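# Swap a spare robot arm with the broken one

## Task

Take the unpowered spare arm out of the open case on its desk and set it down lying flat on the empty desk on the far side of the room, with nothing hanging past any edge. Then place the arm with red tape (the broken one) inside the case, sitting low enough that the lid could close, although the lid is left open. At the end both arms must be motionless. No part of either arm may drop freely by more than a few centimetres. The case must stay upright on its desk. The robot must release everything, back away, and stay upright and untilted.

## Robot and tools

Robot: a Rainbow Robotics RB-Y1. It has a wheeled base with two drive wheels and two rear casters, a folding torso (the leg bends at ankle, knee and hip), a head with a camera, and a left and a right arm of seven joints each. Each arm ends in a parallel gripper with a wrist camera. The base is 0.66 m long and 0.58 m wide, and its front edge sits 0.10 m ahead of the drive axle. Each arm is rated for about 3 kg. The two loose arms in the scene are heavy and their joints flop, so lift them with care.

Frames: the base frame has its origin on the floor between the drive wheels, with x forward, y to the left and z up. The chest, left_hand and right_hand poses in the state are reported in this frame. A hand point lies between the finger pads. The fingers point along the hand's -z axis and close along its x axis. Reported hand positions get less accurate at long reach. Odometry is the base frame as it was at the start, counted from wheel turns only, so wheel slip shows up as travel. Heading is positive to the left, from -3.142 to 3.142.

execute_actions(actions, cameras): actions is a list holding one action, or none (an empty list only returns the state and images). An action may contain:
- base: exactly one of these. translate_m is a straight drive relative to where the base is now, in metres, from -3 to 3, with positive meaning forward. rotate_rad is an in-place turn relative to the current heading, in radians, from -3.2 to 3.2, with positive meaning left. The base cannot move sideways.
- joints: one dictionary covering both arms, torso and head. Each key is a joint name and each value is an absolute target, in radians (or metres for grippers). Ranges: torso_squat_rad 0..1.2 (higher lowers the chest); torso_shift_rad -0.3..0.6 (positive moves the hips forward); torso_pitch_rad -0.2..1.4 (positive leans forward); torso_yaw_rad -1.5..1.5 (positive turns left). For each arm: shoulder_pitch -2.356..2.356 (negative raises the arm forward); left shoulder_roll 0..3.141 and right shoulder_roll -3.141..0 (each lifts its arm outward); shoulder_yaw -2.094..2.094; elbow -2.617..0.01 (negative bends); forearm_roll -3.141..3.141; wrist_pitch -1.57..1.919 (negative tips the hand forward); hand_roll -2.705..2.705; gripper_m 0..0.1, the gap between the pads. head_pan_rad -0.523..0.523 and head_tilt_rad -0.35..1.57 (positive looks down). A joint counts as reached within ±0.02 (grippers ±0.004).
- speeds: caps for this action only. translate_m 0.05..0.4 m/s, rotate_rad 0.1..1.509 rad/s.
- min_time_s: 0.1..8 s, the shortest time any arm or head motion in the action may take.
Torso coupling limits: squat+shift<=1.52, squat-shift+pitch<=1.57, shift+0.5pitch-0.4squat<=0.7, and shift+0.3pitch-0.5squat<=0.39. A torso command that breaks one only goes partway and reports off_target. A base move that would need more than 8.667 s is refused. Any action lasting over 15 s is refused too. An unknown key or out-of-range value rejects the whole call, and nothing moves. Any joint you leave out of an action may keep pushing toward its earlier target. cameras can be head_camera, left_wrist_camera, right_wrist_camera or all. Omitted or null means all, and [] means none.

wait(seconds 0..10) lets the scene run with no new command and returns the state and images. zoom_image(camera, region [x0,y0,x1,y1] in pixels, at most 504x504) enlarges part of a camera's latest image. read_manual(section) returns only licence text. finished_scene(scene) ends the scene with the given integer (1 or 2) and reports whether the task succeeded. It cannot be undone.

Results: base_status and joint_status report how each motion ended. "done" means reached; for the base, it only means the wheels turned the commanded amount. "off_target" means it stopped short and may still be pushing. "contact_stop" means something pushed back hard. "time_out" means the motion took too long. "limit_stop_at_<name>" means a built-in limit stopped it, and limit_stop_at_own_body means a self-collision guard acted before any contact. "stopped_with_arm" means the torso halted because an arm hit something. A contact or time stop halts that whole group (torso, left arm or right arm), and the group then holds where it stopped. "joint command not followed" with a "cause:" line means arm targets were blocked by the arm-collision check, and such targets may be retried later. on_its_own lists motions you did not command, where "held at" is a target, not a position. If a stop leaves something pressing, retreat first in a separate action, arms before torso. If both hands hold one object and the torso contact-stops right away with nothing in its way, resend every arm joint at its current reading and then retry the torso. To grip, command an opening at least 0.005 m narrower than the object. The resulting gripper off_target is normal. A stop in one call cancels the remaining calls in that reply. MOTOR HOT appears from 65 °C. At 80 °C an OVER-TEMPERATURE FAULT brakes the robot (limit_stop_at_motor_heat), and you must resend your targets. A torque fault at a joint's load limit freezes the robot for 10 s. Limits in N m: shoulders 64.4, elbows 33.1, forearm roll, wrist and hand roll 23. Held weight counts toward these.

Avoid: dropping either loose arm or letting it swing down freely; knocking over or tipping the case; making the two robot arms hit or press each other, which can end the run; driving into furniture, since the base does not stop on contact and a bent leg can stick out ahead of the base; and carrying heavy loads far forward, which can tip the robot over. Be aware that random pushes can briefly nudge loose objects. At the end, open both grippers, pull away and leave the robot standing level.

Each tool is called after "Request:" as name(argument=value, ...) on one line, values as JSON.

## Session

Request:
execute_actions(actions=[], cameras=["head_camera"])

Scene clock: 0.00 s.
base_odometry: x=+0.000 y=+0.000 heading=+0.000 (m, m, rad; odometry frame)
base_status: not commanded
joint_positions: torso_squat_rad=+0.350 torso_shift_rad=+0.000 torso_pitch_rad=+0.000 torso_yaw_rad=-0.001 left_shoulder_pitch_rad=-0.025 left_shoulder_roll_rad=+0.020 left_shoulder_yaw_rad=+0.031 left_elbow_rad=-0.284 left_forearm_roll_rad=+0.026 left_wrist_pitch_rad=-0.014 left_hand_roll_rad=-0.007 left_gripper_m=+0.099 right_shoulder_pitch_rad=+0.036 right_shoulder_roll_rad=+0.010 right_shoulder_yaw_rad=+0.027 right_elbow_rad=-0.233 right_forearm_roll_rad=+0.032 right_wrist_pitch_rad=+0.027 right_hand_roll_rad=-0.038 right_gripper_m=+0.100 head_pan_rad=-0.001 head_tilt_rad=+0.401
joint_status: not commanded
chest: x=-0.2280 y=+0.0002 z=+1.2475 quat_wxyz=(+1.000, +0.000, +0.000, +0.000) (m; base frame)
left_hand: x=-0.0689 y=+0.2378 z=+0.5804 quat_wxyz=(+0.987, +0.010, -0.161, +0.019) (m; base frame)
right_hand: x=-0.1462 y=-0.2115 z=+0.5667 quat_wxyz=(+0.996, +0.005, -0.087, +0.003) (m; base frame)
pictures: head_camera
Images, in order (width x height): head_camera 896x504.

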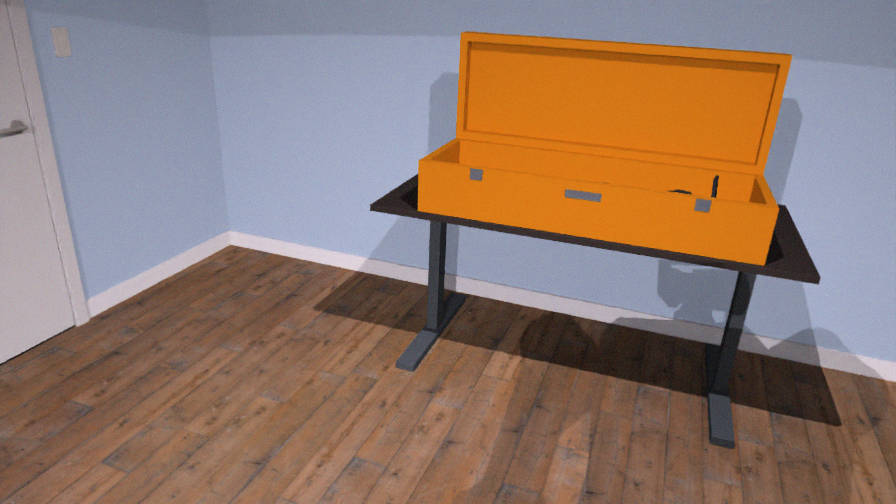

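Request:
execute_actions(actions=[{"base":{"rotate_rad":-0.194},"joints":{"torso_squat_rad":0,"left_shoulder_pitch_rad":-0.87,"left_shoulder_roll_rad":0.05,"left_shoulder_yaw_rad":0.26,"left_elbow_rad":-1.37,"left_forearm_roll_rad":0,"left_wrist_pitch_rad":1.9,"left_hand_roll_rad":0,"right_shoulder_pitch_rad":-0.87,"right_shoulder_roll_rad":-0.05,"right_shoulder_yaw_rad":-0.26,"right_elbow_rad":-1.37,"right_forearm_roll_rad":0,"right_wrist_pitch_rad":1.9,"right_hand_roll_rad":0}}], cameras=[])

Request:
execute_actions(actions=[{"base":{"translate_m":1.36}}], cameras=[])

Request:
execute_actions(actions=[{"base":{"rotate_rad":-0.14},"joints":{"head_tilt_rad":0.75}}], cameras=["head_camera"])

Scene clock: 21.90 s.
base_odometry: x=+0.000 y=+0.000 heading=-0.194 (m, m, rad; odometry frame)
base_status: done
joint_positions: torso_squat_rad=+0.000 torso_shift_rad=+0.000 torso_pitch_rad=+0.000 torso_yaw_rad=-0.001 left_shoulder_pitch_rad=-0.870 left_shoulder_roll_rad=+0.050 left_shoulder_yaw_rad=+0.260 left_elbow_rad=-1.370 left_forearm_roll_rad=+0.000 left_wrist_pitch_rad=+1.900 left_hand_roll_rad=+0.000 left_gripper_m=+0.099 right_shoulder_pitch_rad=-0.870 right_shoulder_roll_rad=-0.050 right_shoulder_yaw_rad=-0.260 right_elbow_rad=-1.370 right_forearm_roll_rad=+0.000 right_wrist_pitch_rad=+1.900 right_hand_roll_rad=+0.000 right_gripper_m=+0.100 head_pan_rad=-0.001 head_tilt_rad=+0.401
joint_status: all done
chest: x=-0.2280 y=+0.0002 z=+1.2899 quat_wxyz=(+1.000, +0.000, +0.000, +0.000) (m; base frame)
left_hand: x=+0.2871 y=+0.1819 z=+1.1084 quat_wxyz=(+0.989, -0.025, -0.146, -0.023) (m; base frame)
right_hand: x=+0.2868 y=-0.1826 z=+1.1089 quat_wxyz=(+0.989, +0.024, -0.146, +0.023) (m; base frame)
pictures: none
No camera images: the call's "cameras" was empty. Leave "cameras" out to get every camera's image.

Scene clock: 26.87 s.
base_odometry: x=+1.334 y=-0.262 heading=-0.194 (m, m, rad; odometry frame)
base_status: done
joint_positions: torso_squat_rad=+0.000 torso_shift_rad=+0.000 torso_pitch_rad=+0.000 torso_yaw_rad=-0.001 left_shoulder_pitch_rad=-0.870 left_shoulder_roll_rad=+0.050 left_shoulder_yaw_rad=+0.260 left_elbow_rad=-1.370 left_forearm_roll_rad=+0.000 left_wrist_pitch_rad=+1.900 left_hand_roll_rad=+0.000 left_gripper_m=+0.099 right_shoulder_pitch_rad=-0.870 right_shoulder_roll_rad=-0.050 right_shoulder_yaw_rad=-0.260 right_elbow_rad=-1.370 right_forearm_roll_rad=+0.000 right_wrist_pitch_rad=+1.900 right_hand_roll_rad=+0.000 right_gripper_m=+0.100 head_pan_rad=-0.001 head_tilt_rad=+0.401
joint_status: not commanded
chest: x=-0.2280 y=+0.0002 z=+1.2899 quat_wxyz=(+1.000, +0.000, +0.000, +0.000) (m; base frame)
left_hand: x=+0.2870 y=+0.1819 z=+1.1083 quat_wxyz=(+0.989, -0.025, -0.145, -0.023) (m; base frame)
right_hand: x=+0.2868 y=-0.1827 z=+1.1088 quat_wxyz=(+0.989, +0.024, -0.146, +0.022) (m; base frame)
pictures: none
No camera images: the call's "cameras" was empty. Leave "cameras" out to get every camera's image.

Scene clock: 28.43 s.
base_odometry: x=+1.335 y=-0.262 heading=-0.334 (m, m, rad; odometry frame)
base_status: done
joint_positions: torso_squat_rad=+0.000 torso_shift_rad=+0.000 torso_pitch_rad=+0.000 torso_yaw_rad=-0.001 left_shoulder_pitch_rad=-0.870 left_shoulder_roll_rad=+0.050 left_shoulder_yaw_rad=+0.260 left_elbow_rad=-1.370 left_forearm_roll_rad=+0.000 left_wrist_pitch_rad=+1.900 left_hand_roll_rad=+0.000 left_gripper_m=+0.099 right_shoulder_pitch_rad=-0.870 right_shoulder_roll_rad=-0.050 right_shoulder_yaw_rad=-0.260 right_elbow_rad=-1.370 right_forearm_roll_rad=+0.000 right_wrist_pitch_rad=+1.900 right_hand_roll_rad=+0.000 right_gripper_m=+0.100 head_pan_rad=-0.001 head_tilt_rad=+0.750
joint_status: all done
chest: x=-0.2280 y=+0.0003 z=+1.2899 quat_wxyz=(+1.000, +0.000, +0.000, +0.000) (m; base frame)
left_hand: x=+0.2870 y=+0.1820 z=+1.1083 quat_wxyz=(+0.989, -0.025, -0.145, -0.023) (m; base frame)
right_hand: x=+0.2868 y=-0.1827 z=+1.1088 quat_wxyz=(+0.989, +0.024, -0.146, +0.022) (m; base frame)
pictures: head_camera
Images, in order (width x height): head_camera 896x504.

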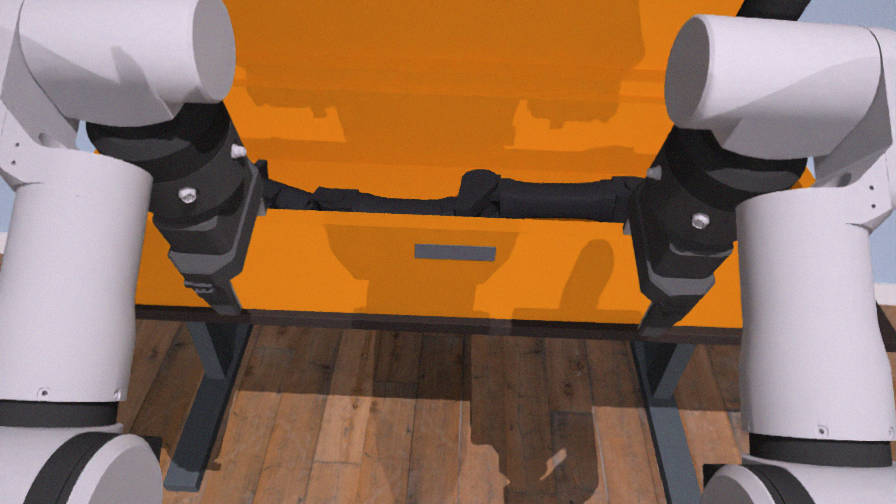

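Request:
execute_actions(actions=[{"base":{"translate_m":0.3},"joints":{"head_tilt_rad":1.0}}], cameras=["head_camera"])

Scene clock: 36.13 s.
base_odometry: x=+1.618 y=-0.361 heading=-0.334 (m, m, rad; odometry frame)
base_status: done
joint_positions: torso_squat_rad=+0.000 torso_shift_rad=+0.000 torso_pitch_rad=+0.000 torso_yaw_rad=-0.001 left_shoulder_pitch_rad=-0.870 left_shoulder_roll_rad=+0.050 left_shoulder_yaw_rad=+0.260 left_elbow_rad=-1.370 left_forearm_roll_rad=+0.000 left_wrist_pitch_rad=+1.900 left_hand_roll_rad=+0.000 left_gripper_m=+0.099 right_shoulder_pitch_rad=-0.870 right_shoulder_roll_rad=-0.050 right_shoulder_yaw_rad=-0.260 right_elbow_rad=-1.370 right_forearm_roll_rad=+0.000 right_wrist_pitch_rad=+1.900 right_hand_roll_rad=+0.000 right_gripper_m=+0.100 head_pan_rad=-0.001 head_tilt_rad=+1.000
joint_status: all done
chest: x=-0.2279 y=+0.0002 z=+1.2899 quat_wxyz=(+1.000, +0.000, +0.000, +0.000) (m; base frame)
left_hand: x=+0.2870 y=+0.1820 z=+1.1083 quat_wxyz=(+0.989, -0.025, -0.145, -0.023) (m; base frame)
right_hand: x=+0.2868 y=-0.1827 z=+1.1088 quat_wxyz=(+0.989, +0.024, -0.146, +0.022) (m; base frame)
pictures: head_camera
Images, in order (width x height): head_camera 896x504.

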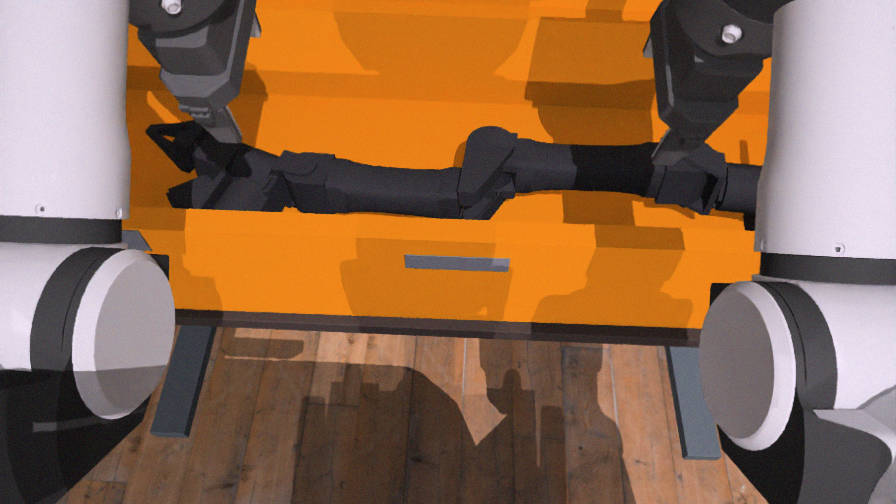

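Request:
execute_actions(actions=[{"base":{"translate_m":0.1},"joints":{"torso_pitch_rad":0.15,"torso_yaw_rad":-0.04,"torso_squat_rad":0.3,"left_shoulder_roll_rad":0.0,"right_shoulder_roll_rad":-0.19,"right_shoulder_pitch_rad":-1.02,"right_elbow_rad":-1.03,"right_wrist_pitch_rad":1.75,"right_hand_roll_rad":0.1,"head_tilt_rad":0.85}}])

Scene clock: 57.67 s.
base_odometry: x=+1.713 y=-0.394 heading=-0.335 (m, m, rad; odometry frame)
base_status: done
joint_positions: torso_squat_rad=+0.300 torso_shift_rad=+0.000 torso_pitch_rad=+0.150 torso_yaw_rad=-0.040 left_shoulder_pitch_rad=-0.870 left_shoulder_roll_rad=+0.000 left_shoulder_yaw_rad=+0.260 left_elbow_rad=-1.370 left_forearm_roll_rad=+0.000 left_wrist_pitch_rad=+1.900 left_hand_roll_rad=+0.000 left_gripper_m=+0.099 right_shoulder_pitch_rad=-1.020 right_shoulder_roll_rad=-0.190 right_shoulder_yaw_rad=-0.260 right_elbow_rad=-1.030 right_forearm_roll_rad=+0.000 right_wrist_pitch_rad=+1.750 right_hand_roll_rad=+0.100 right_gripper_m=+0.100 head_pan_rad=-0.001 head_tilt_rad=+0.850
joint_status: all done
chest: x=-0.1816 y=+0.0002 z=+1.2552 quat_wxyz=(+0.997, -0.002, +0.075, -0.020) (m; base frame)
left_hand: x=+0.3000 y=+0.1351 z=+0.9934 quat_wxyz=(+0.995, -0.050, -0.063, -0.054) (m; base frame)
right_hand: x=+0.3318 y=-0.2559 z=+0.9974 quat_wxyz=(+0.997, -0.031, -0.063, +0.033) (m; base frame)
pictures: head_camera, left_wrist_camera, right_wrist_camera
Images, in order (width x height): head_camera 896x504, left_wrist_camera 644x364, right_wrist_camera 644x364.

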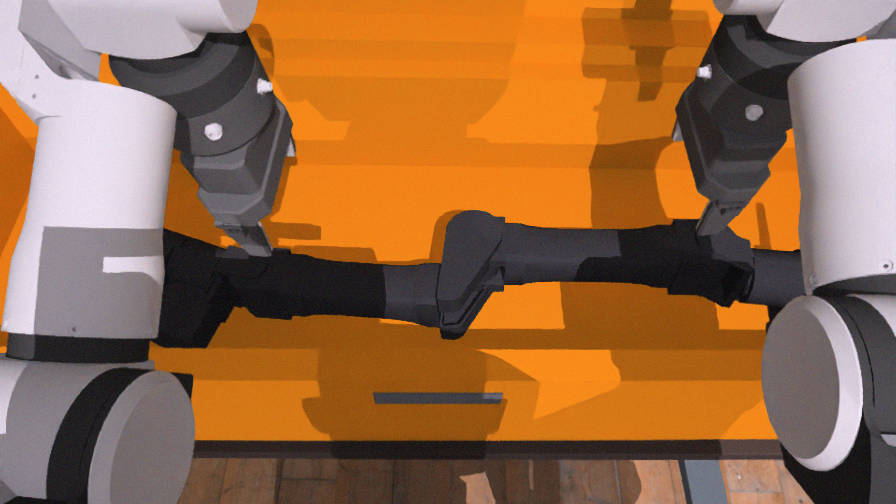

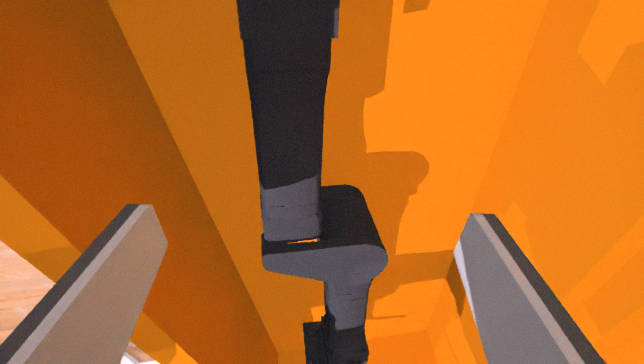

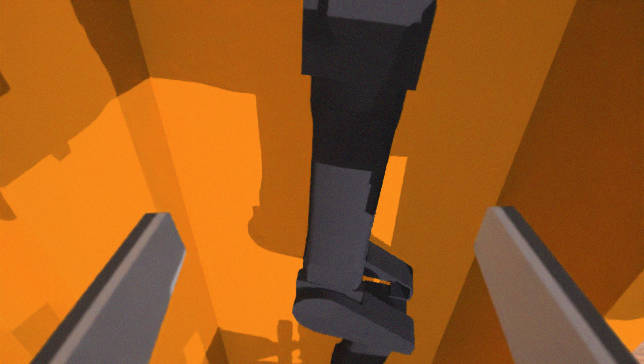

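Request:
execute_actions(actions=[{"joints":{"torso_squat_rad":0.66,"right_hand_roll_rad":-0.03}}])

Scene clock: 67.93 s.
base_odometry: x=+1.713 y=-0.394 heading=-0.335 (m, m, rad; odometry frame)
base_status: not commanded
joint_positions: torso_squat_rad=+0.660 torso_shift_rad=+0.000 torso_pitch_rad=+0.150 torso_yaw_rad=-0.040 left_shoulder_pitch_rad=-0.870 left_shoulder_roll_rad=+0.000 left_shoulder_yaw_rad=+0.260 left_elbow_rad=-1.370 left_forearm_roll_rad=+0.000 left_wrist_pitch_rad=+1.900 left_hand_roll_rad=+0.000 left_gripper_m=+0.099 right_shoulder_pitch_rad=-1.020 right_shoulder_roll_rad=-0.190 right_shoulder_yaw_rad=-0.260 right_elbow_rad=-1.030 right_forearm_roll_rad=+0.000 right_wrist_pitch_rad=+1.750 right_hand_roll_rad=-0.030 right_gripper_m=+0.100 head_pan_rad=-0.001 head_tilt_rad=+0.850
joint_status: all done
chest: x=-0.1817 y=+0.0002 z=+1.1395 quat_wxyz=(+0.997, -0.002, +0.075, -0.020) (m; base frame)
left_hand: x=+0.2999 y=+0.1351 z=+0.8778 quat_wxyz=(+0.995, -0.050, -0.063, -0.054) (m; base frame)
right_hand: x=+0.3318 y=-0.2559 z=+0.8817 quat_wxyz=(+0.997, -0.026, -0.065, -0.031) (m; base frame)
pictures: head_camera, left_wrist_camera, right_wrist_camera
Images, in order (width x height): head_camera 896x504, left_wrist_camera 644x364, right_wrist_camera 644x364.

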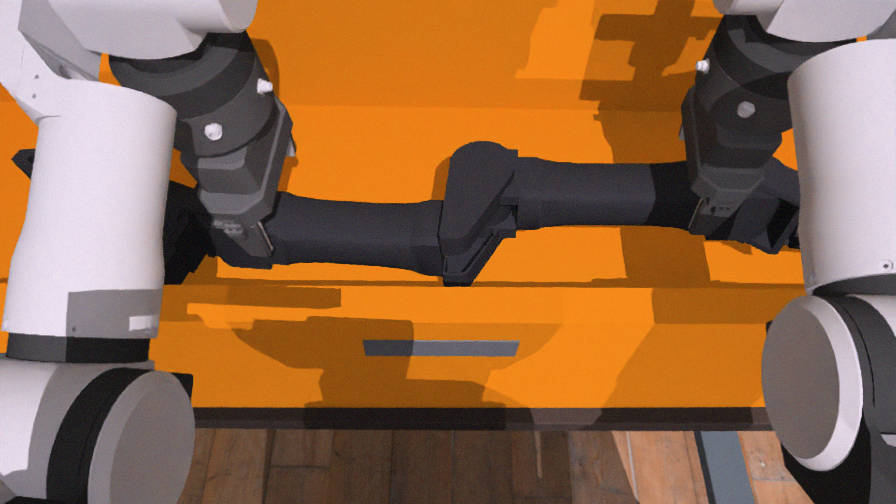

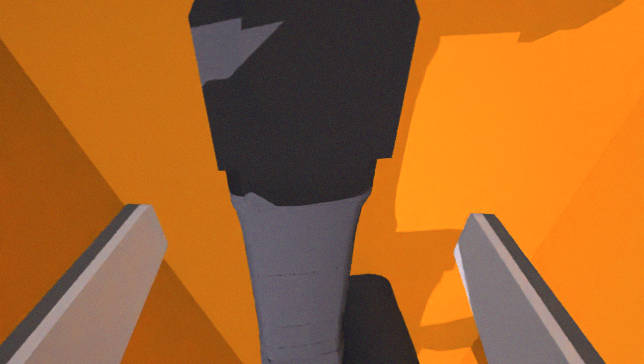

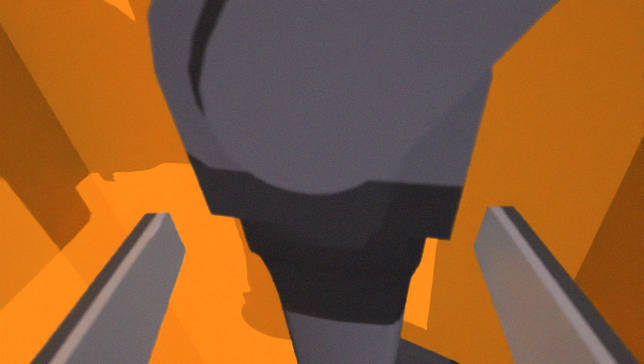

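Request:
execute_actions(actions=[{"joints":{"torso_squat_rad":0.6,"torso_yaw_rad":-0.15,"right_shoulder_roll_rad":-0.02,"right_wrist_pitch_rad":1.67,"right_hand_roll_rad":0.0,"left_hand_roll_rad":0.11,"left_wrist_pitch_rad":1.919},"min_time_s":1}])

Scene clock: 85.47 s.
base_odometry: x=+1.713 y=-0.394 heading=-0.335 (m, m, rad; odometry frame)
base_status: not commanded
joint_positions: torso_squat_rad=+0.600 torso_shift_rad=+0.000 torso_pitch_rad=+0.150 torso_yaw_rad=-0.150 left_shoulder_pitch_rad=-0.870 left_shoulder_roll_rad=+0.000 left_shoulder_yaw_rad=+0.260 left_elbow_rad=-1.370 left_forearm_roll_rad=+0.000 left_wrist_pitch_rad=+1.919 left_hand_roll_rad=+0.110 left_gripper_m=+0.099 right_shoulder_pitch_rad=-1.020 right_shoulder_roll_rad=-0.020 right_shoulder_yaw_rad=-0.260 right_elbow_rad=-1.030 right_forearm_roll_rad=+0.000 right_wrist_pitch_rad=+1.670 right_hand_roll_rad=+0.000 right_gripper_m=+0.100 head_pan_rad=-0.001 head_tilt_rad=+0.850
joint_status: all done
chest: x=-0.1816 y=+0.0002 z=+1.1642 quat_wxyz=(+0.994, -0.006, +0.075, -0.075) (m; base frame)
left_hand: x=+0.3073 y=+0.0785 z=+0.9001 quat_wxyz=(+0.995, -0.063, -0.048, -0.054) (m; base frame)
right_hand: x=+0.3121 y=-0.2146 z=+0.8900 quat_wxyz=(+0.996, +0.020, -0.083, -0.014) (m; base frame)
pictures: head_camera, left_wrist_camera, right_wrist_camera
Images, in order (width x height): head_camera 896x504, left_wrist_camera 644x364, right_wrist_camera 644x364.

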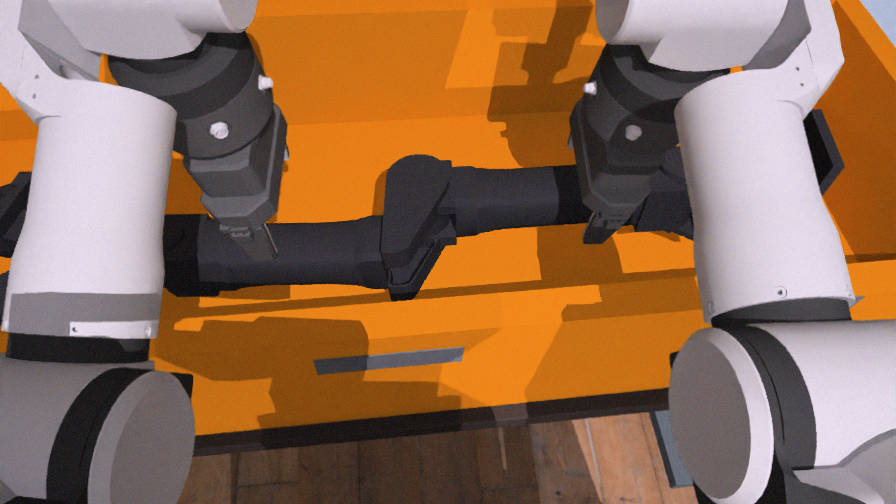

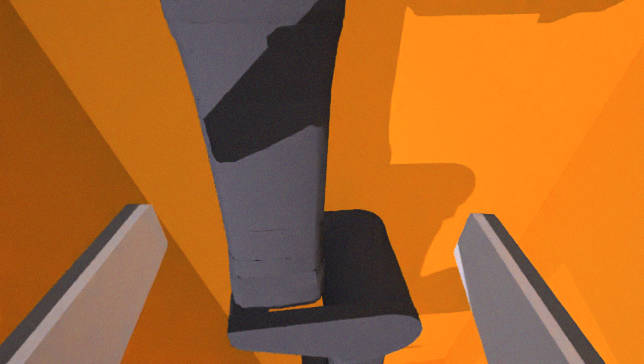

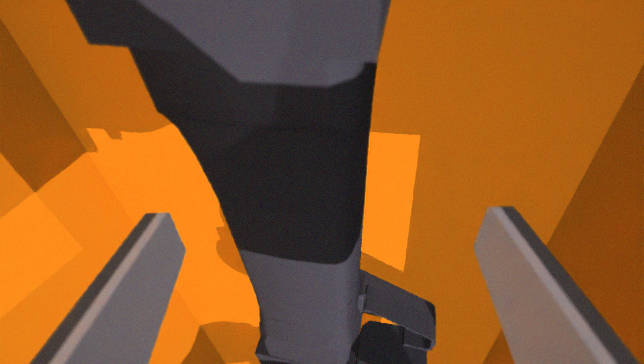

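Request:
execute_actions(actions=[{"joints":{"torso_squat_rad":0.64,"torso_yaw_rad":-0.135,"left_elbow_rad":-1.29,"right_shoulder_pitch_rad":-1.08,"right_elbow_rad":-0.95,"right_wrist_pitch_rad":1.63,"right_hand_roll_rad":-0.03},"min_time_s":1}])

Scene clock: 95.43 s.
base_odometry: x=+1.713 y=-0.394 heading=-0.335 (m, m, rad; odometry frame)
base_status: not commanded
joint_positions: torso_squat_rad=+0.640 torso_shift_rad=+0.000 torso_pitch_rad=+0.150 torso_yaw_rad=-0.135 left_shoulder_pitch_rad=-0.870 left_shoulder_roll_rad=+0.000 left_shoulder_yaw_rad=+0.260 left_elbow_rad=-1.290 left_forearm_roll_rad=+0.000 left_wrist_pitch_rad=+1.919 left_hand_roll_rad=+0.110 left_gripper_m=+0.099 right_shoulder_pitch_rad=-1.080 right_shoulder_roll_rad=-0.020 right_shoulder_yaw_rad=-0.260 right_elbow_rad=-0.950 right_forearm_roll_rad=+0.000 right_wrist_pitch_rad=+1.630 right_hand_roll_rad=-0.030 right_gripper_m=+0.100 head_pan_rad=-0.001 head_tilt_rad=+0.850
joint_status: all done
chest: x=-0.1817 y=+0.0002 z=+1.1479 quat_wxyz=(+0.995, -0.005, +0.075, -0.067) (m; base frame)
left_hand: x=+0.2936 y=+0.0867 z=+0.8632 quat_wxyz=(+0.997, -0.056, -0.009, -0.048) (m; base frame)
right_hand: x=+0.3283 y=-0.1962 z=+0.8804 quat_wxyz=(+0.996, +0.022, -0.091, -0.010) (m; base frame)
pictures: head_camera, left_wrist_camera, right_wrist_camera
Images, in order (width x height): head_camera 896x504, left_wrist_camera 644x364, right_wrist_camera 644x364.

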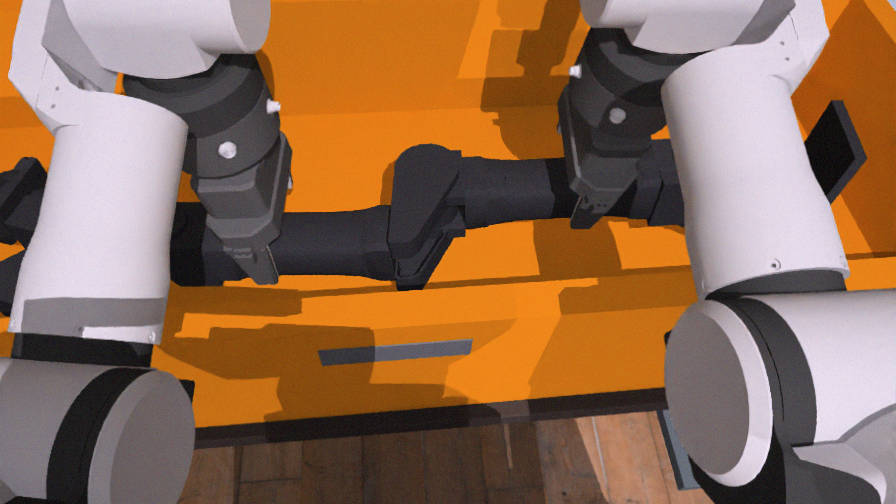

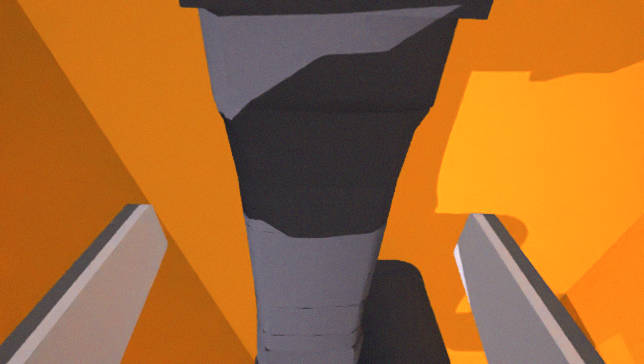

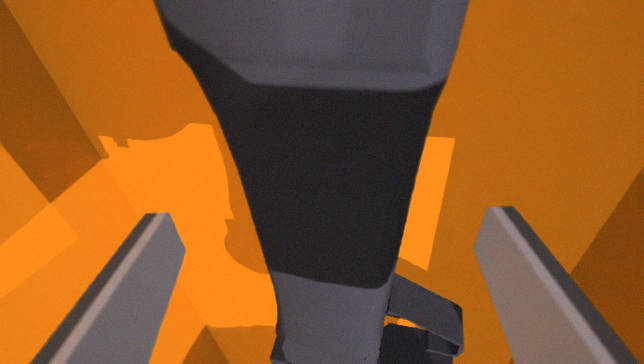

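Request:
execute_actions(actions=[{"joints":{"torso_squat_rad":0.74,"right_shoulder_roll_rad":-0.045}}])

Scene clock: 102.37 s.
base_odometry: x=+1.713 y=-0.394 heading=-0.335 (m, m, rad; odometry frame)
base_status: not commanded
joint_positions: torso_squat_rad=+0.740 torso_shift_rad=+0.000 torso_pitch_rad=+0.150 torso_yaw_rad=-0.135 left_shoulder_pitch_rad=-0.870 left_shoulder_roll_rad=+0.000 left_shoulder_yaw_rad=+0.260 left_elbow_rad=-1.290 left_forearm_roll_rad=+0.000 left_wrist_pitch_rad=+1.919 left_hand_roll_rad=+0.110 left_gripper_m=+0.099 right_shoulder_pitch_rad=-1.080 right_shoulder_roll_rad=-0.045 right_shoulder_yaw_rad=-0.260 right_elbow_rad=-0.950 right_forearm_roll_rad=+0.000 right_wrist_pitch_rad=+1.630 right_hand_roll_rad=-0.030 right_gripper_m=+0.100 head_pan_rad=-0.001 head_tilt_rad=+0.850
joint_status: all done
chest: x=-0.1817 y=+0.0002 z=+1.1034 quat_wxyz=(+0.995, -0.005, +0.075, -0.067) (m; base frame)
left_hand: x=+0.2936 y=+0.0867 z=+0.8187 quat_wxyz=(+0.997, -0.056, -0.009, -0.048) (m; base frame)
right_hand: x=+0.3307 y=-0.2114 z=+0.8388 quat_wxyz=(+0.995, +0.013, -0.094, -0.018) (m; base frame)
pictures: head_camera, left_wrist_camera, right_wrist_camera
Images, in order (width x height): head_camera 896x504, left_wrist_camera 644x364, right_wrist_camera 644x364.

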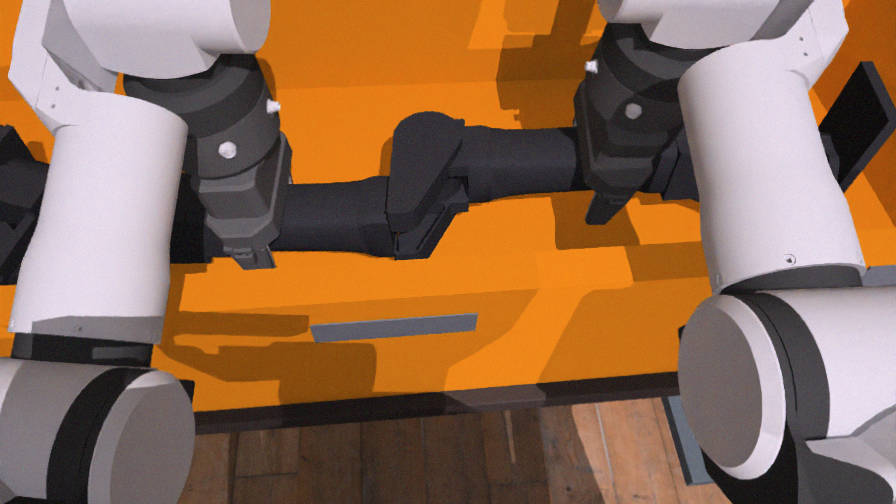

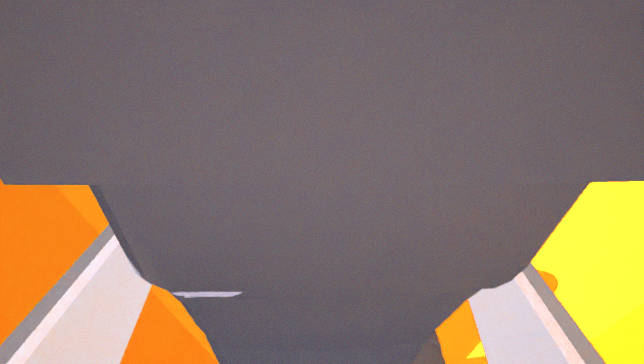

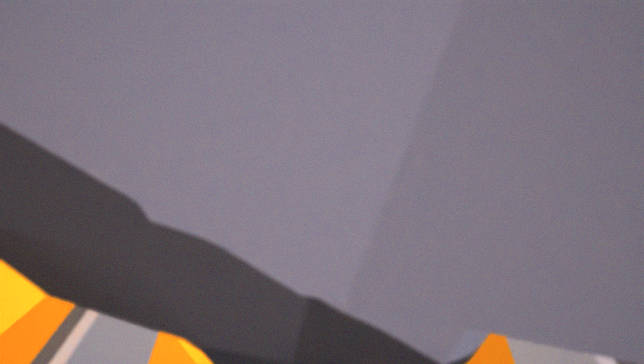

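Slightly deeper, grip, lift.

Request:
execute_actions(actions=[{"joints":{"torso_squat_rad":0.76}}], cameras=[])

Request:
execute_actions(actions=[{"joints":{"left_gripper_m":0.02,"right_gripper_m":0.02}}], cameras=[])

Request:
execute_actions(actions=[{"joints":{"torso_squat_rad":0.55,"head_pan_rad":0.25}}], cameras=["head_camera"])

Scene clock: 114.10 s.
base_odometry: x=+1.713 y=-0.394 heading=-0.335 (m, m, rad; odometry frame)
base_status: not commanded
joint_positions: torso_squat_rad=+0.760 torso_shift_rad=+0.000 torso_pitch_rad=+0.148 torso_yaw_rad=-0.135 left_shoulder_pitch_rad=-0.870 left_shoulder_roll_rad=+0.000 left_shoulder_yaw_rad=+0.260 left_elbow_rad=-1.290 left_forearm_roll_rad=+0.000 left_wrist_pitch_rad=+1.919 left_hand_roll_rad=+0.110 left_gripper_m=+0.099 right_shoulder_pitch_rad=-1.084 right_shoulder_roll_rad=-0.046 right_shoulder_yaw_rad=-0.260 right_elbow_rad=-0.952 right_forearm_roll_rad=+0.000 right_wrist_pitch_rad=+1.630 right_hand_roll_rad=-0.030 right_gripper_m=+0.100 head_pan_rad=-0.001 head_tilt_rad=+0.850
joint_status: all done
chest: x=-0.1824 y=+0.0004 z=+1.0939 quat_wxyz=(+0.995, -0.006, +0.074, -0.067) (m; base frame)
left_hand: x=+0.2932 y=+0.0868 z=+0.8098 quat_wxyz=(+0.997, -0.056, -0.010, -0.048) (m; base frame)
right_hand: x=+0.3320 y=-0.2114 z=+0.8326 quat_wxyz=(+0.995, +0.013, -0.097, -0.018) (m; base frame)
pictures: none
No camera images: the call's "cameras" was empty. Leave "cameras" out to get every camera's image.

Scene clock: 115.37 s.
base_odometry: x=+1.713 y=-0.394 heading=-0.335 (m, m, rad; odometry frame)
base_status: not commanded
joint_positions: torso_squat_rad=+0.760 torso_shift_rad=+0.000 torso_pitch_rad=+0.149 torso_yaw_rad=-0.135 left_shoulder_pitch_rad=-0.871 left_shoulder_roll_rad=+0.000 left_shoulder_yaw_rad=+0.260 left_elbow_rad=-1.290 left_forearm_roll_rad=+0.000 left_wrist_pitch_rad=+1.918 left_hand_roll_rad=+0.110 left_gripper_m=+0.054 right_shoulder_pitch_rad=-1.085 right_shoulder_roll_rad=-0.046 right_shoulder_yaw_rad=-0.260 right_elbow_rad=-0.953 right_forearm_roll_rad=+0.000 right_wrist_pitch_rad=+1.629 right_hand_roll_rad=-0.030 right_gripper_m=+0.057 head_pan_rad=-0.001 head_tilt_rad=+0.850
joint_status: left_gripper_m off_target (ended at +0.054, target +0.020); right_gripper_m off_target (ended at +0.057, target +0.020)
chest: x=-0.1822 y=+0.0004 z=+1.0939 quat_wxyz=(+0.995, -0.006, +0.074, -0.067) (m; base frame)
left_hand: x=+0.2937 y=+0.0867 z=+0.8100 quat_wxyz=(+0.997, -0.056, -0.010, -0.049) (m; base frame)
right_hand: x=+0.3328 y=-0.2113 z=+0.8333 quat_wxyz=(+0.995, +0.013, -0.099, -0.018) (m; base frame)
pictures: none
No camera images: the call's "cameras" was empty. Leave "cameras" out to get every camera's image.

Scene clock: 116.87 s.
base_odometry: x=+1.713 y=-0.394 heading=-0.335 (m, m, rad; odometry frame)
base_status: not commanded
joint_positions: torso_squat_rad=+0.550 torso_shift_rad=+0.001 torso_pitch_rad=+0.152 torso_yaw_rad=-0.135 left_shoulder_pitch_rad=-0.867 left_shoulder_roll_rad=-0.001 left_shoulder_yaw_rad=+0.260 left_elbow_rad=-1.288 left_forearm_roll_rad=+0.000 left_wrist_pitch_rad=+1.919 left_hand_roll_rad=+0.110 left_gripper_m=+0.054 right_shoulder_pitch_rad=-1.078 right_shoulder_roll_rad=-0.044 right_shoulder_yaw_rad=-0.260 right_elbow_rad=-0.949 right_forearm_roll_rad=+0.000 right_wrist_pitch_rad=+1.630 right_hand_roll_rad=-0.030 right_gripper_m=+0.056 head_pan_rad=+0.250 head_tilt_rad=+0.850
joint_status: all done
chest: x=-0.1807 y=+0.0003 z=+1.1832 quat_wxyz=(+0.995, -0.006, +0.076, -0.067) (m; base frame)
left_hand: x=+0.2927 y=+0.0871 z=+0.8957 quat_wxyz=(+0.997, -0.056, -0.006, -0.048) (m; base frame)
right_hand: x=+0.3301 y=-0.2113 z=+0.9160 quat_wxyz=(+0.996, +0.014, -0.091, -0.018) (m; base frame)
pictures: head_camera
Images, in order (width x height): head_camera 896x504.

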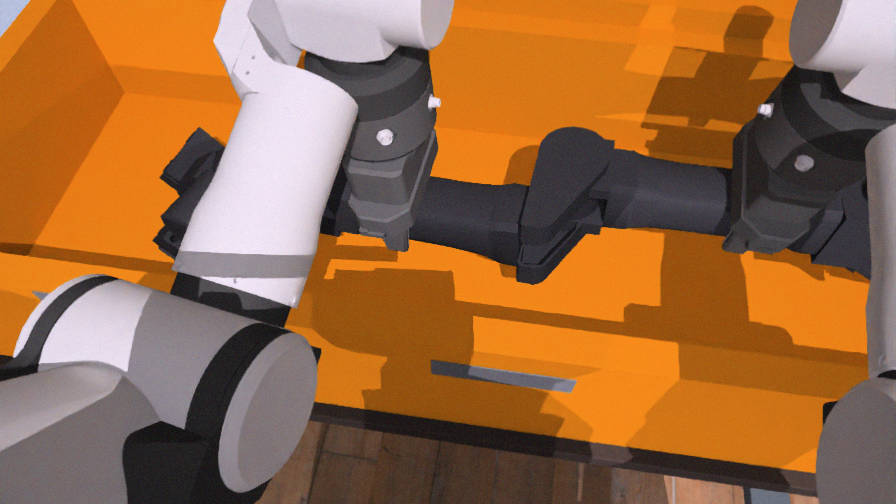

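Request:
execute_actions(actions=[{"joints":{"torso_squat_rad":0.0,"torso_shift_rad":0.1}}], cameras=["head_camera"])

Request:
execute_actions(actions=[{"joints":{"torso_pitch_rad":-0.2,"torso_shift_rad":0.15,"head_tilt_rad":1.0}}], cameras=["head_camera"])

Scene clock: 126.50 s.
base_odometry: x=+1.713 y=-0.394 heading=-0.335 (m, m, rad; odometry frame)
base_status: not commanded
joint_positions: torso_squat_rad=+0.000 torso_shift_rad=+0.101 torso_pitch_rad=+0.152 torso_yaw_rad=-0.135 left_shoulder_pitch_rad=-0.867 left_shoulder_roll_rad=-0.001 left_shoulder_yaw_rad=+0.260 left_elbow_rad=-1.288 left_forearm_roll_rad=+0.000 left_wrist_pitch_rad=+1.919 left_hand_roll_rad=+0.110 left_gripper_m=+0.054 right_shoulder_pitch_rad=-1.078 right_shoulder_roll_rad=-0.044 right_shoulder_yaw_rad=-0.260 right_elbow_rad=-0.949 right_forearm_roll_rad=+0.000 right_wrist_pitch_rad=+1.630 right_hand_roll_rad=-0.030 right_gripper_m=+0.056 head_pan_rad=+0.250 head_tilt_rad=+0.850
joint_status: all done
chest: x=-0.1106 y=+0.0003 z=+1.2828 quat_wxyz=(+0.995, -0.006, +0.076, -0.067) (m; base frame)
left_hand: x=+0.3624 y=+0.0871 z=+0.9948 quat_wxyz=(+0.997, -0.056, -0.005, -0.048) (m; base frame)
right_hand: x=+0.4001 y=-0.2113 z=+1.0153 quat_wxyz=(+0.996, +0.014, -0.091, -0.018) (m; base frame)
pictures: head_camera
Images, in order (width x height): head_camera 896x504.

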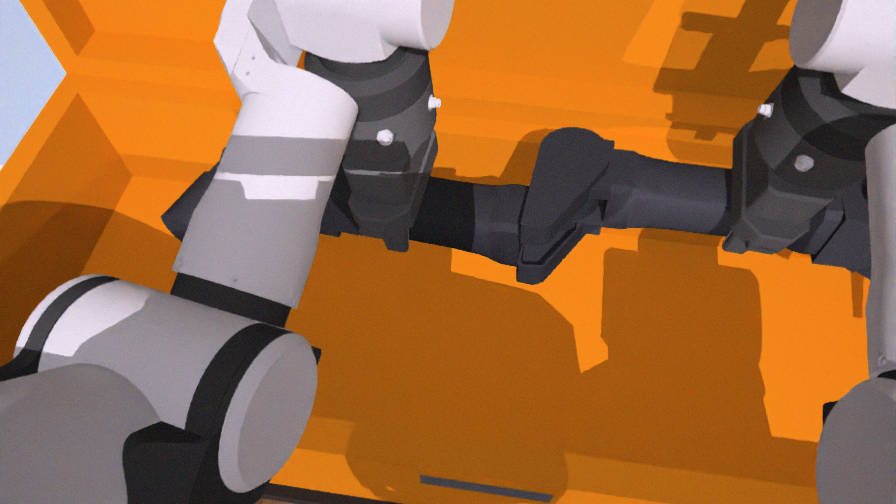

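Scene clock: 128.47 s.
base_odometry: x=+1.713 y=-0.394 heading=-0.335 (m, m, rad; odometry frame)
base_status: not commanded
joint_positions: torso_squat_rad=+0.000 torso_shift_rad=+0.151 torso_pitch_rad=-0.198 torso_yaw_rad=-0.135 left_shoulder_pitch_rad=-0.866 left_shoulder_roll_rad=-0.001 left_shoulder_yaw_rad=+0.260 left_elbow_rad=-1.288 left_forearm_roll_rad=+0.000 left_wrist_pitch_rad=+1.920 left_hand_roll_rad=+0.110 left_gripper_m=+0.054 right_shoulder_pitch_rad=-1.077 right_shoulder_roll_rad=-0.044 right_shoulder_yaw_rad=-0.260 right_elbow_rad=-0.948 right_forearm_roll_rad=+0.000 right_wrist_pitch_rad=+1.630 right_hand_roll_rad=-0.030 right_gripper_m=+0.055 head_pan_rad=+0.250 head_tilt_rad=+1.000
joint_status: all done
chest: x=-0.1838 y=+0.0003 z=+1.2759 quat_wxyz=(+0.993, +0.006, -0.099, -0.067) (m; base frame)
left_hand: x=+0.3591 y=+0.0870 z=+1.1676 quat_wxyz=(+0.981, -0.046, -0.178, -0.057) (m; base frame)
right_hand: x=+0.3874 y=-0.2114 z=+1.1995 quat_wxyz=(+0.965, +0.017, -0.262, -0.016) (m; base frame)
pictures: head_camera
Images, in order (width x height): head_camera 896x504.

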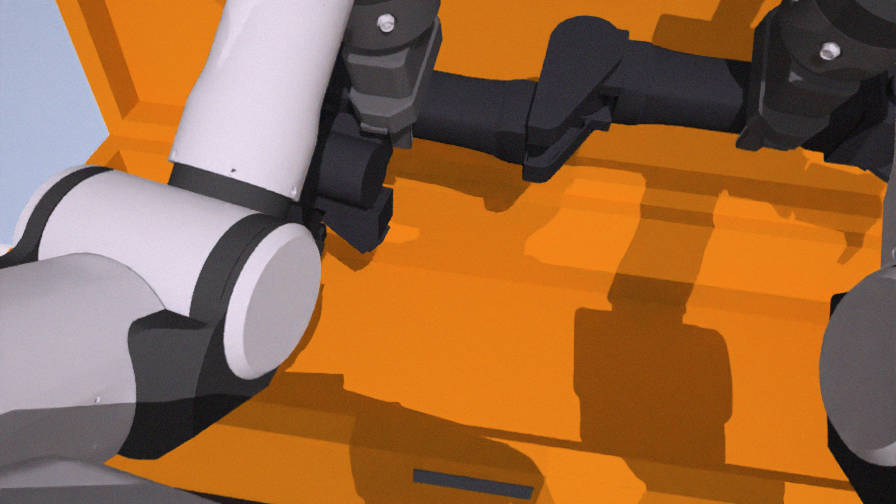

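Request:
execute_actions(actions=[{"joints":{"left_elbow_rad":-1.38,"torso_shift_rad":0.05},"min_time_s":1.5}], cameras=["head_camera"])

Request:
execute_actions(actions=[{"base":{"translate_m":-0.15},"speeds":{"translate_m":0.07}}], cameras=["head_camera"])

Scene clock: 137.13 s.
base_odometry: x=+1.713 y=-0.394 heading=-0.335 (m, m, rad; odometry frame)
base_status: not commanded
joint_positions: torso_squat_rad=+0.000 torso_shift_rad=+0.051 torso_pitch_rad=-0.198 torso_yaw_rad=-0.135 left_shoulder_pitch_rad=-0.865 left_shoulder_roll_rad=-0.001 left_shoulder_yaw_rad=+0.260 left_elbow_rad=-1.377 left_forearm_roll_rad=+0.000 left_wrist_pitch_rad=+1.920 left_hand_roll_rad=+0.110 left_gripper_m=+0.055 right_shoulder_pitch_rad=-1.078 right_shoulder_roll_rad=-0.046 right_shoulder_yaw_rad=-0.260 right_elbow_rad=-0.949 right_forearm_roll_rad=+0.001 right_wrist_pitch_rad=+1.630 right_hand_roll_rad=-0.030 right_gripper_m=+0.055 head_pan_rad=+0.250 head_tilt_rad=+1.000
joint_status: all done
chest: x=-0.2535 y=+0.0003 z=+1.2830 quat_wxyz=(+0.993, +0.006, -0.099, -0.067) (m; base frame)
left_hand: x=+0.2943 y=+0.0873 z=+1.2007 quat_wxyz=(+0.972, -0.053, -0.221, -0.055) (m; base frame)
right_hand: x=+0.3180 y=-0.2126 z=+1.2072 quat_wxyz=(+0.964, +0.016, -0.263, -0.017) (m; base frame)
pictures: head_camera
Images, in order (width x height): head_camera 896x504.

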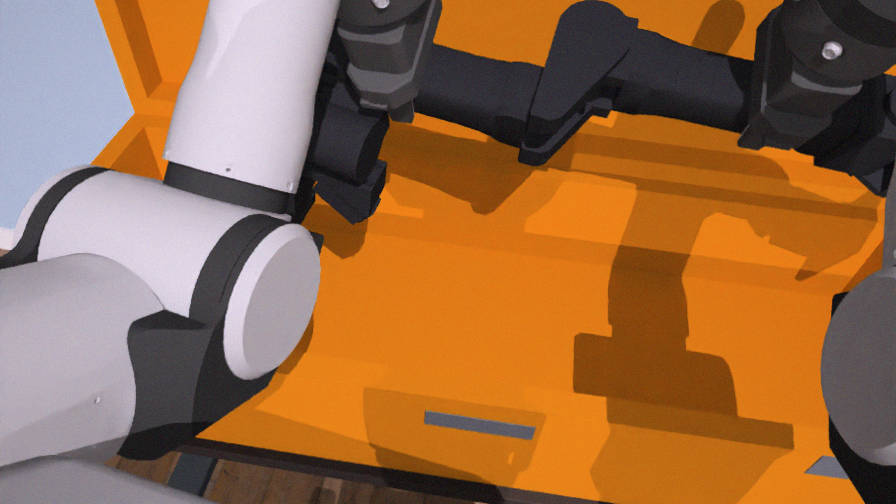

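Scene clock: 140.03 s.
base_odometry: x=+1.571 y=-0.345 heading=-0.333 (m, m, rad; odometry frame)
base_status: done
joint_positions: torso_squat_rad=+0.000 torso_shift_rad=+0.051 torso_pitch_rad=-0.198 torso_yaw_rad=-0.135 left_shoulder_pitch_rad=-0.865 left_shoulder_roll_rad=+0.000 left_shoulder_yaw_rad=+0.260 left_elbow_rad=-1.377 left_forearm_roll_rad=+0.000 left_wrist_pitch_rad=+1.920 left_hand_roll_rad=+0.110 left_gripper_m=+0.055 right_shoulder_pitch_rad=-1.078 right_shoulder_roll_rad=-0.046 right_shoulder_yaw_rad=-0.260 right_elbow_rad=-0.949 right_forearm_roll_rad=+0.001 right_wrist_pitch_rad=+1.630 right_hand_roll_rad=-0.030 right_gripper_m=+0.055 head_pan_rad=+0.250 head_tilt_rad=+1.000
joint_status: not commanded
chest: x=-0.2535 y=+0.0003 z=+1.2830 quat_wxyz=(+0.993, +0.006, -0.099, -0.067) (m; base frame)
left_hand: x=+0.2944 y=+0.0874 z=+1.2006 quat_wxyz=(+0.972, -0.053, -0.221, -0.055) (m; base frame)
right_hand: x=+0.3180 y=-0.2126 z=+1.2072 quat_wxyz=(+0.964, +0.016, -0.263, -0.017) (m; base frame)
pictures: head_camera
Images, in order (width x height): head_camera 896x504.

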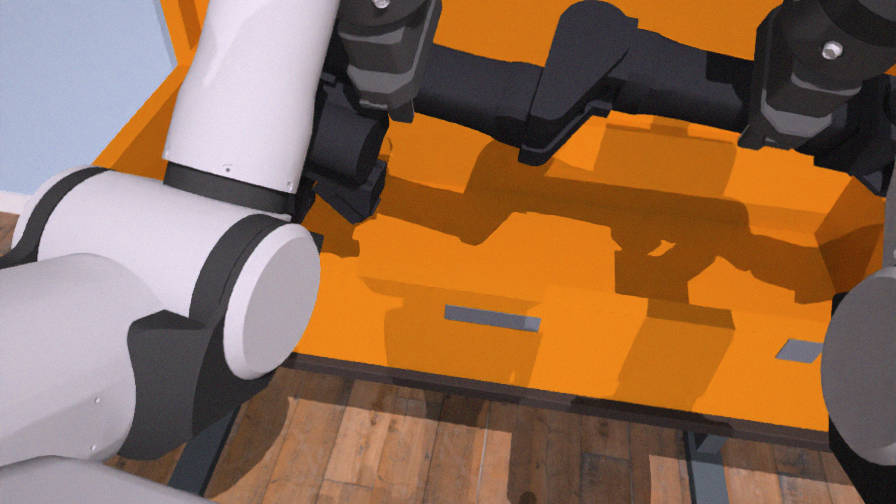

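Clear. Back off and turn, looking midway.

Request:
execute_actions(actions=[{"base":{"translate_m":-0.7},"speeds":{"translate_m":0.25},"joints":{"torso_yaw_rad":0,"torso_shift_rad":0,"head_pan_rad":0,"head_tilt_rad":0.45}}], cameras=[])

Request:
execute_actions(actions=[{"base":{"rotate_rad":-1.57},"speeds":{"rotate_rad":0.5}}], cameras=["head_camera"])

Request:
execute_actions(actions=[{"base":{"rotate_rad":-1.57},"speeds":{"rotate_rad":0.5}}], cameras=["head_camera"])

Scene clock: 154.33 s.
base_odometry: x=+0.909 y=-0.115 heading=-0.335 (m, m, rad; odometry frame)
base_status: done
joint_positions: torso_squat_rad=+0.000 torso_shift_rad=+0.001 torso_pitch_rad=-0.198 torso_yaw_rad=+0.000 left_shoulder_pitch_rad=-0.865 left_shoulder_roll_rad=+0.000 left_shoulder_yaw_rad=+0.260 left_elbow_rad=-1.377 left_forearm_roll_rad=+0.000 left_wrist_pitch_rad=+1.920 left_hand_roll_rad=+0.110 left_gripper_m=+0.055 right_shoulder_pitch_rad=-1.078 right_shoulder_roll_rad=-0.046 right_shoulder_yaw_rad=-0.260 right_elbow_rad=-0.949 right_forearm_roll_rad=+0.000 right_wrist_pitch_rad=+1.630 right_hand_roll_rad=-0.030 right_gripper_m=+0.055 head_pan_rad=+0.000 head_tilt_rad=+0.450
joint_status: all done
chest: x=-0.2885 y=+0.0003 z=+1.2839 quat_wxyz=(+0.995, +0.000, -0.099, +0.000) (m; base frame)
left_hand: x=+0.2432 y=+0.1568 z=+1.1983 quat_wxyz=(+0.973, -0.051, -0.224, +0.012) (m; base frame)
right_hand: x=+0.3062 y=-0.1371 z=+1.2127 quat_wxyz=(+0.964, +0.021, -0.262, +0.051) (m; base frame)
pictures: none
No camera images: the call's "cameras" was empty. Leave "cameras" out to get every camera's image.

Scene clock: 158.80 s.
base_odometry: x=+0.909 y=-0.115 heading=-1.904 (m, m, rad; odometry frame)
base_status: done
joint_positions: torso_squat_rad=+0.000 torso_shift_rad=+0.001 torso_pitch_rad=-0.198 torso_yaw_rad=+0.000 left_shoulder_pitch_rad=-0.865 left_shoulder_roll_rad=+0.000 left_shoulder_yaw_rad=+0.260 left_elbow_rad=-1.377 left_forearm_roll_rad=+0.000 left_wrist_pitch_rad=+1.920 left_hand_roll_rad=+0.110 left_gripper_m=+0.055 right_shoulder_pitch_rad=-1.078 right_shoulder_roll_rad=-0.046 right_shoulder_yaw_rad=-0.260 right_elbow_rad=-0.949 right_forearm_roll_rad=+0.000 right_wrist_pitch_rad=+1.630 right_hand_roll_rad=-0.030 right_gripper_m=+0.055 head_pan_rad=+0.000 head_tilt_rad=+0.450
joint_status: not commanded
chest: x=-0.2885 y=+0.0003 z=+1.2839 quat_wxyz=(+0.995, +0.000, -0.099, +0.000) (m; base frame)
left_hand: x=+0.2432 y=+0.1568 z=+1.1983 quat_wxyz=(+0.973, -0.051, -0.224, +0.012) (m; base frame)
right_hand: x=+0.3062 y=-0.1371 z=+1.2127 quat_wxyz=(+0.964, +0.021, -0.262, +0.051) (m; base frame)
pictures: head_camera
Images, in order (width x height): head_camera 896x504.

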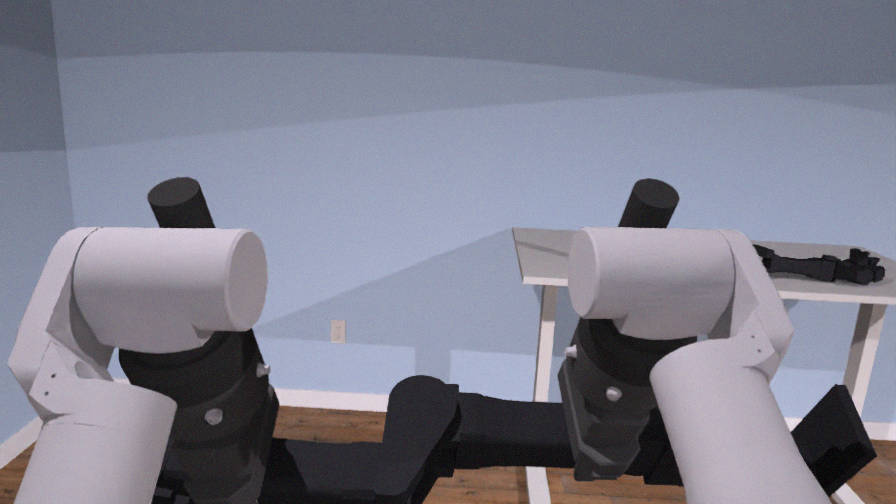

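Scene clock: 163.27 s.
base_odometry: x=+0.910 y=-0.115 heading=+2.810 (m, m, rad; odometry frame)
base_status: done
joint_positions: torso_squat_rad=+0.000 torso_shift_rad=+0.001 torso_pitch_rad=-0.198 torso_yaw_rad=+0.000 left_shoulder_pitch_rad=-0.865 left_shoulder_roll_rad=+0.000 left_shoulder_yaw_rad=+0.260 left_elbow_rad=-1.377 left_forearm_roll_rad=+0.000 left_wrist_pitch_rad=+1.920 left_hand_roll_rad=+0.110 left_gripper_m=+0.055 right_shoulder_pitch_rad=-1.078 right_shoulder_roll_rad=-0.046 right_shoulder_yaw_rad=-0.260 right_elbow_rad=-0.949 right_forearm_roll_rad=+0.000 right_wrist_pitch_rad=+1.630 right_hand_roll_rad=-0.030 right_gripper_m=+0.055 head_pan_rad=+0.000 head_tilt_rad=+0.450
joint_status: not commanded
chest: x=-0.2885 y=+0.0003 z=+1.2839 quat_wxyz=(+0.995, +0.000, -0.099, +0.000) (m; base frame)
left_hand: x=+0.2432 y=+0.1568 z=+1.1983 quat_wxyz=(+0.973, -0.051, -0.224, +0.012) (m; base frame)
right_hand: x=+0.3062 y=-0.1371 z=+1.2127 quat_wxyz=(+0.964, +0.021, -0.262, +0.051) (m; base frame)
pictures: head_camera
Images, in order (width x height): head_camera 896x504.

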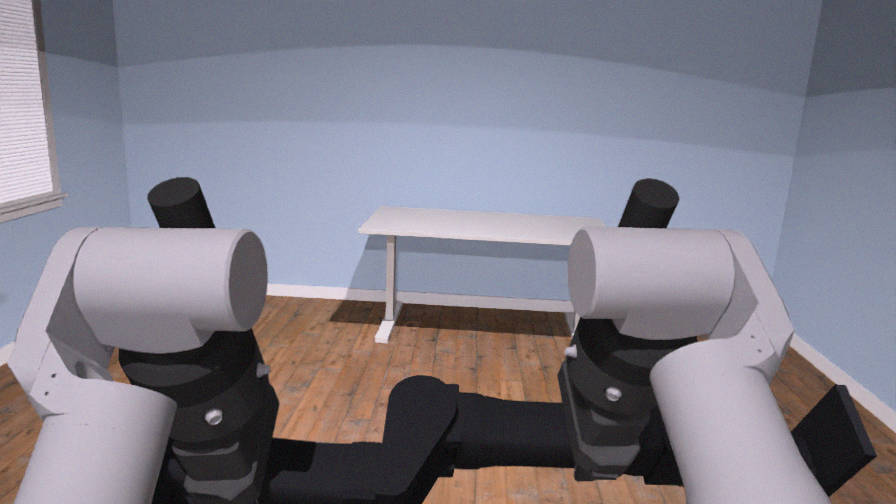

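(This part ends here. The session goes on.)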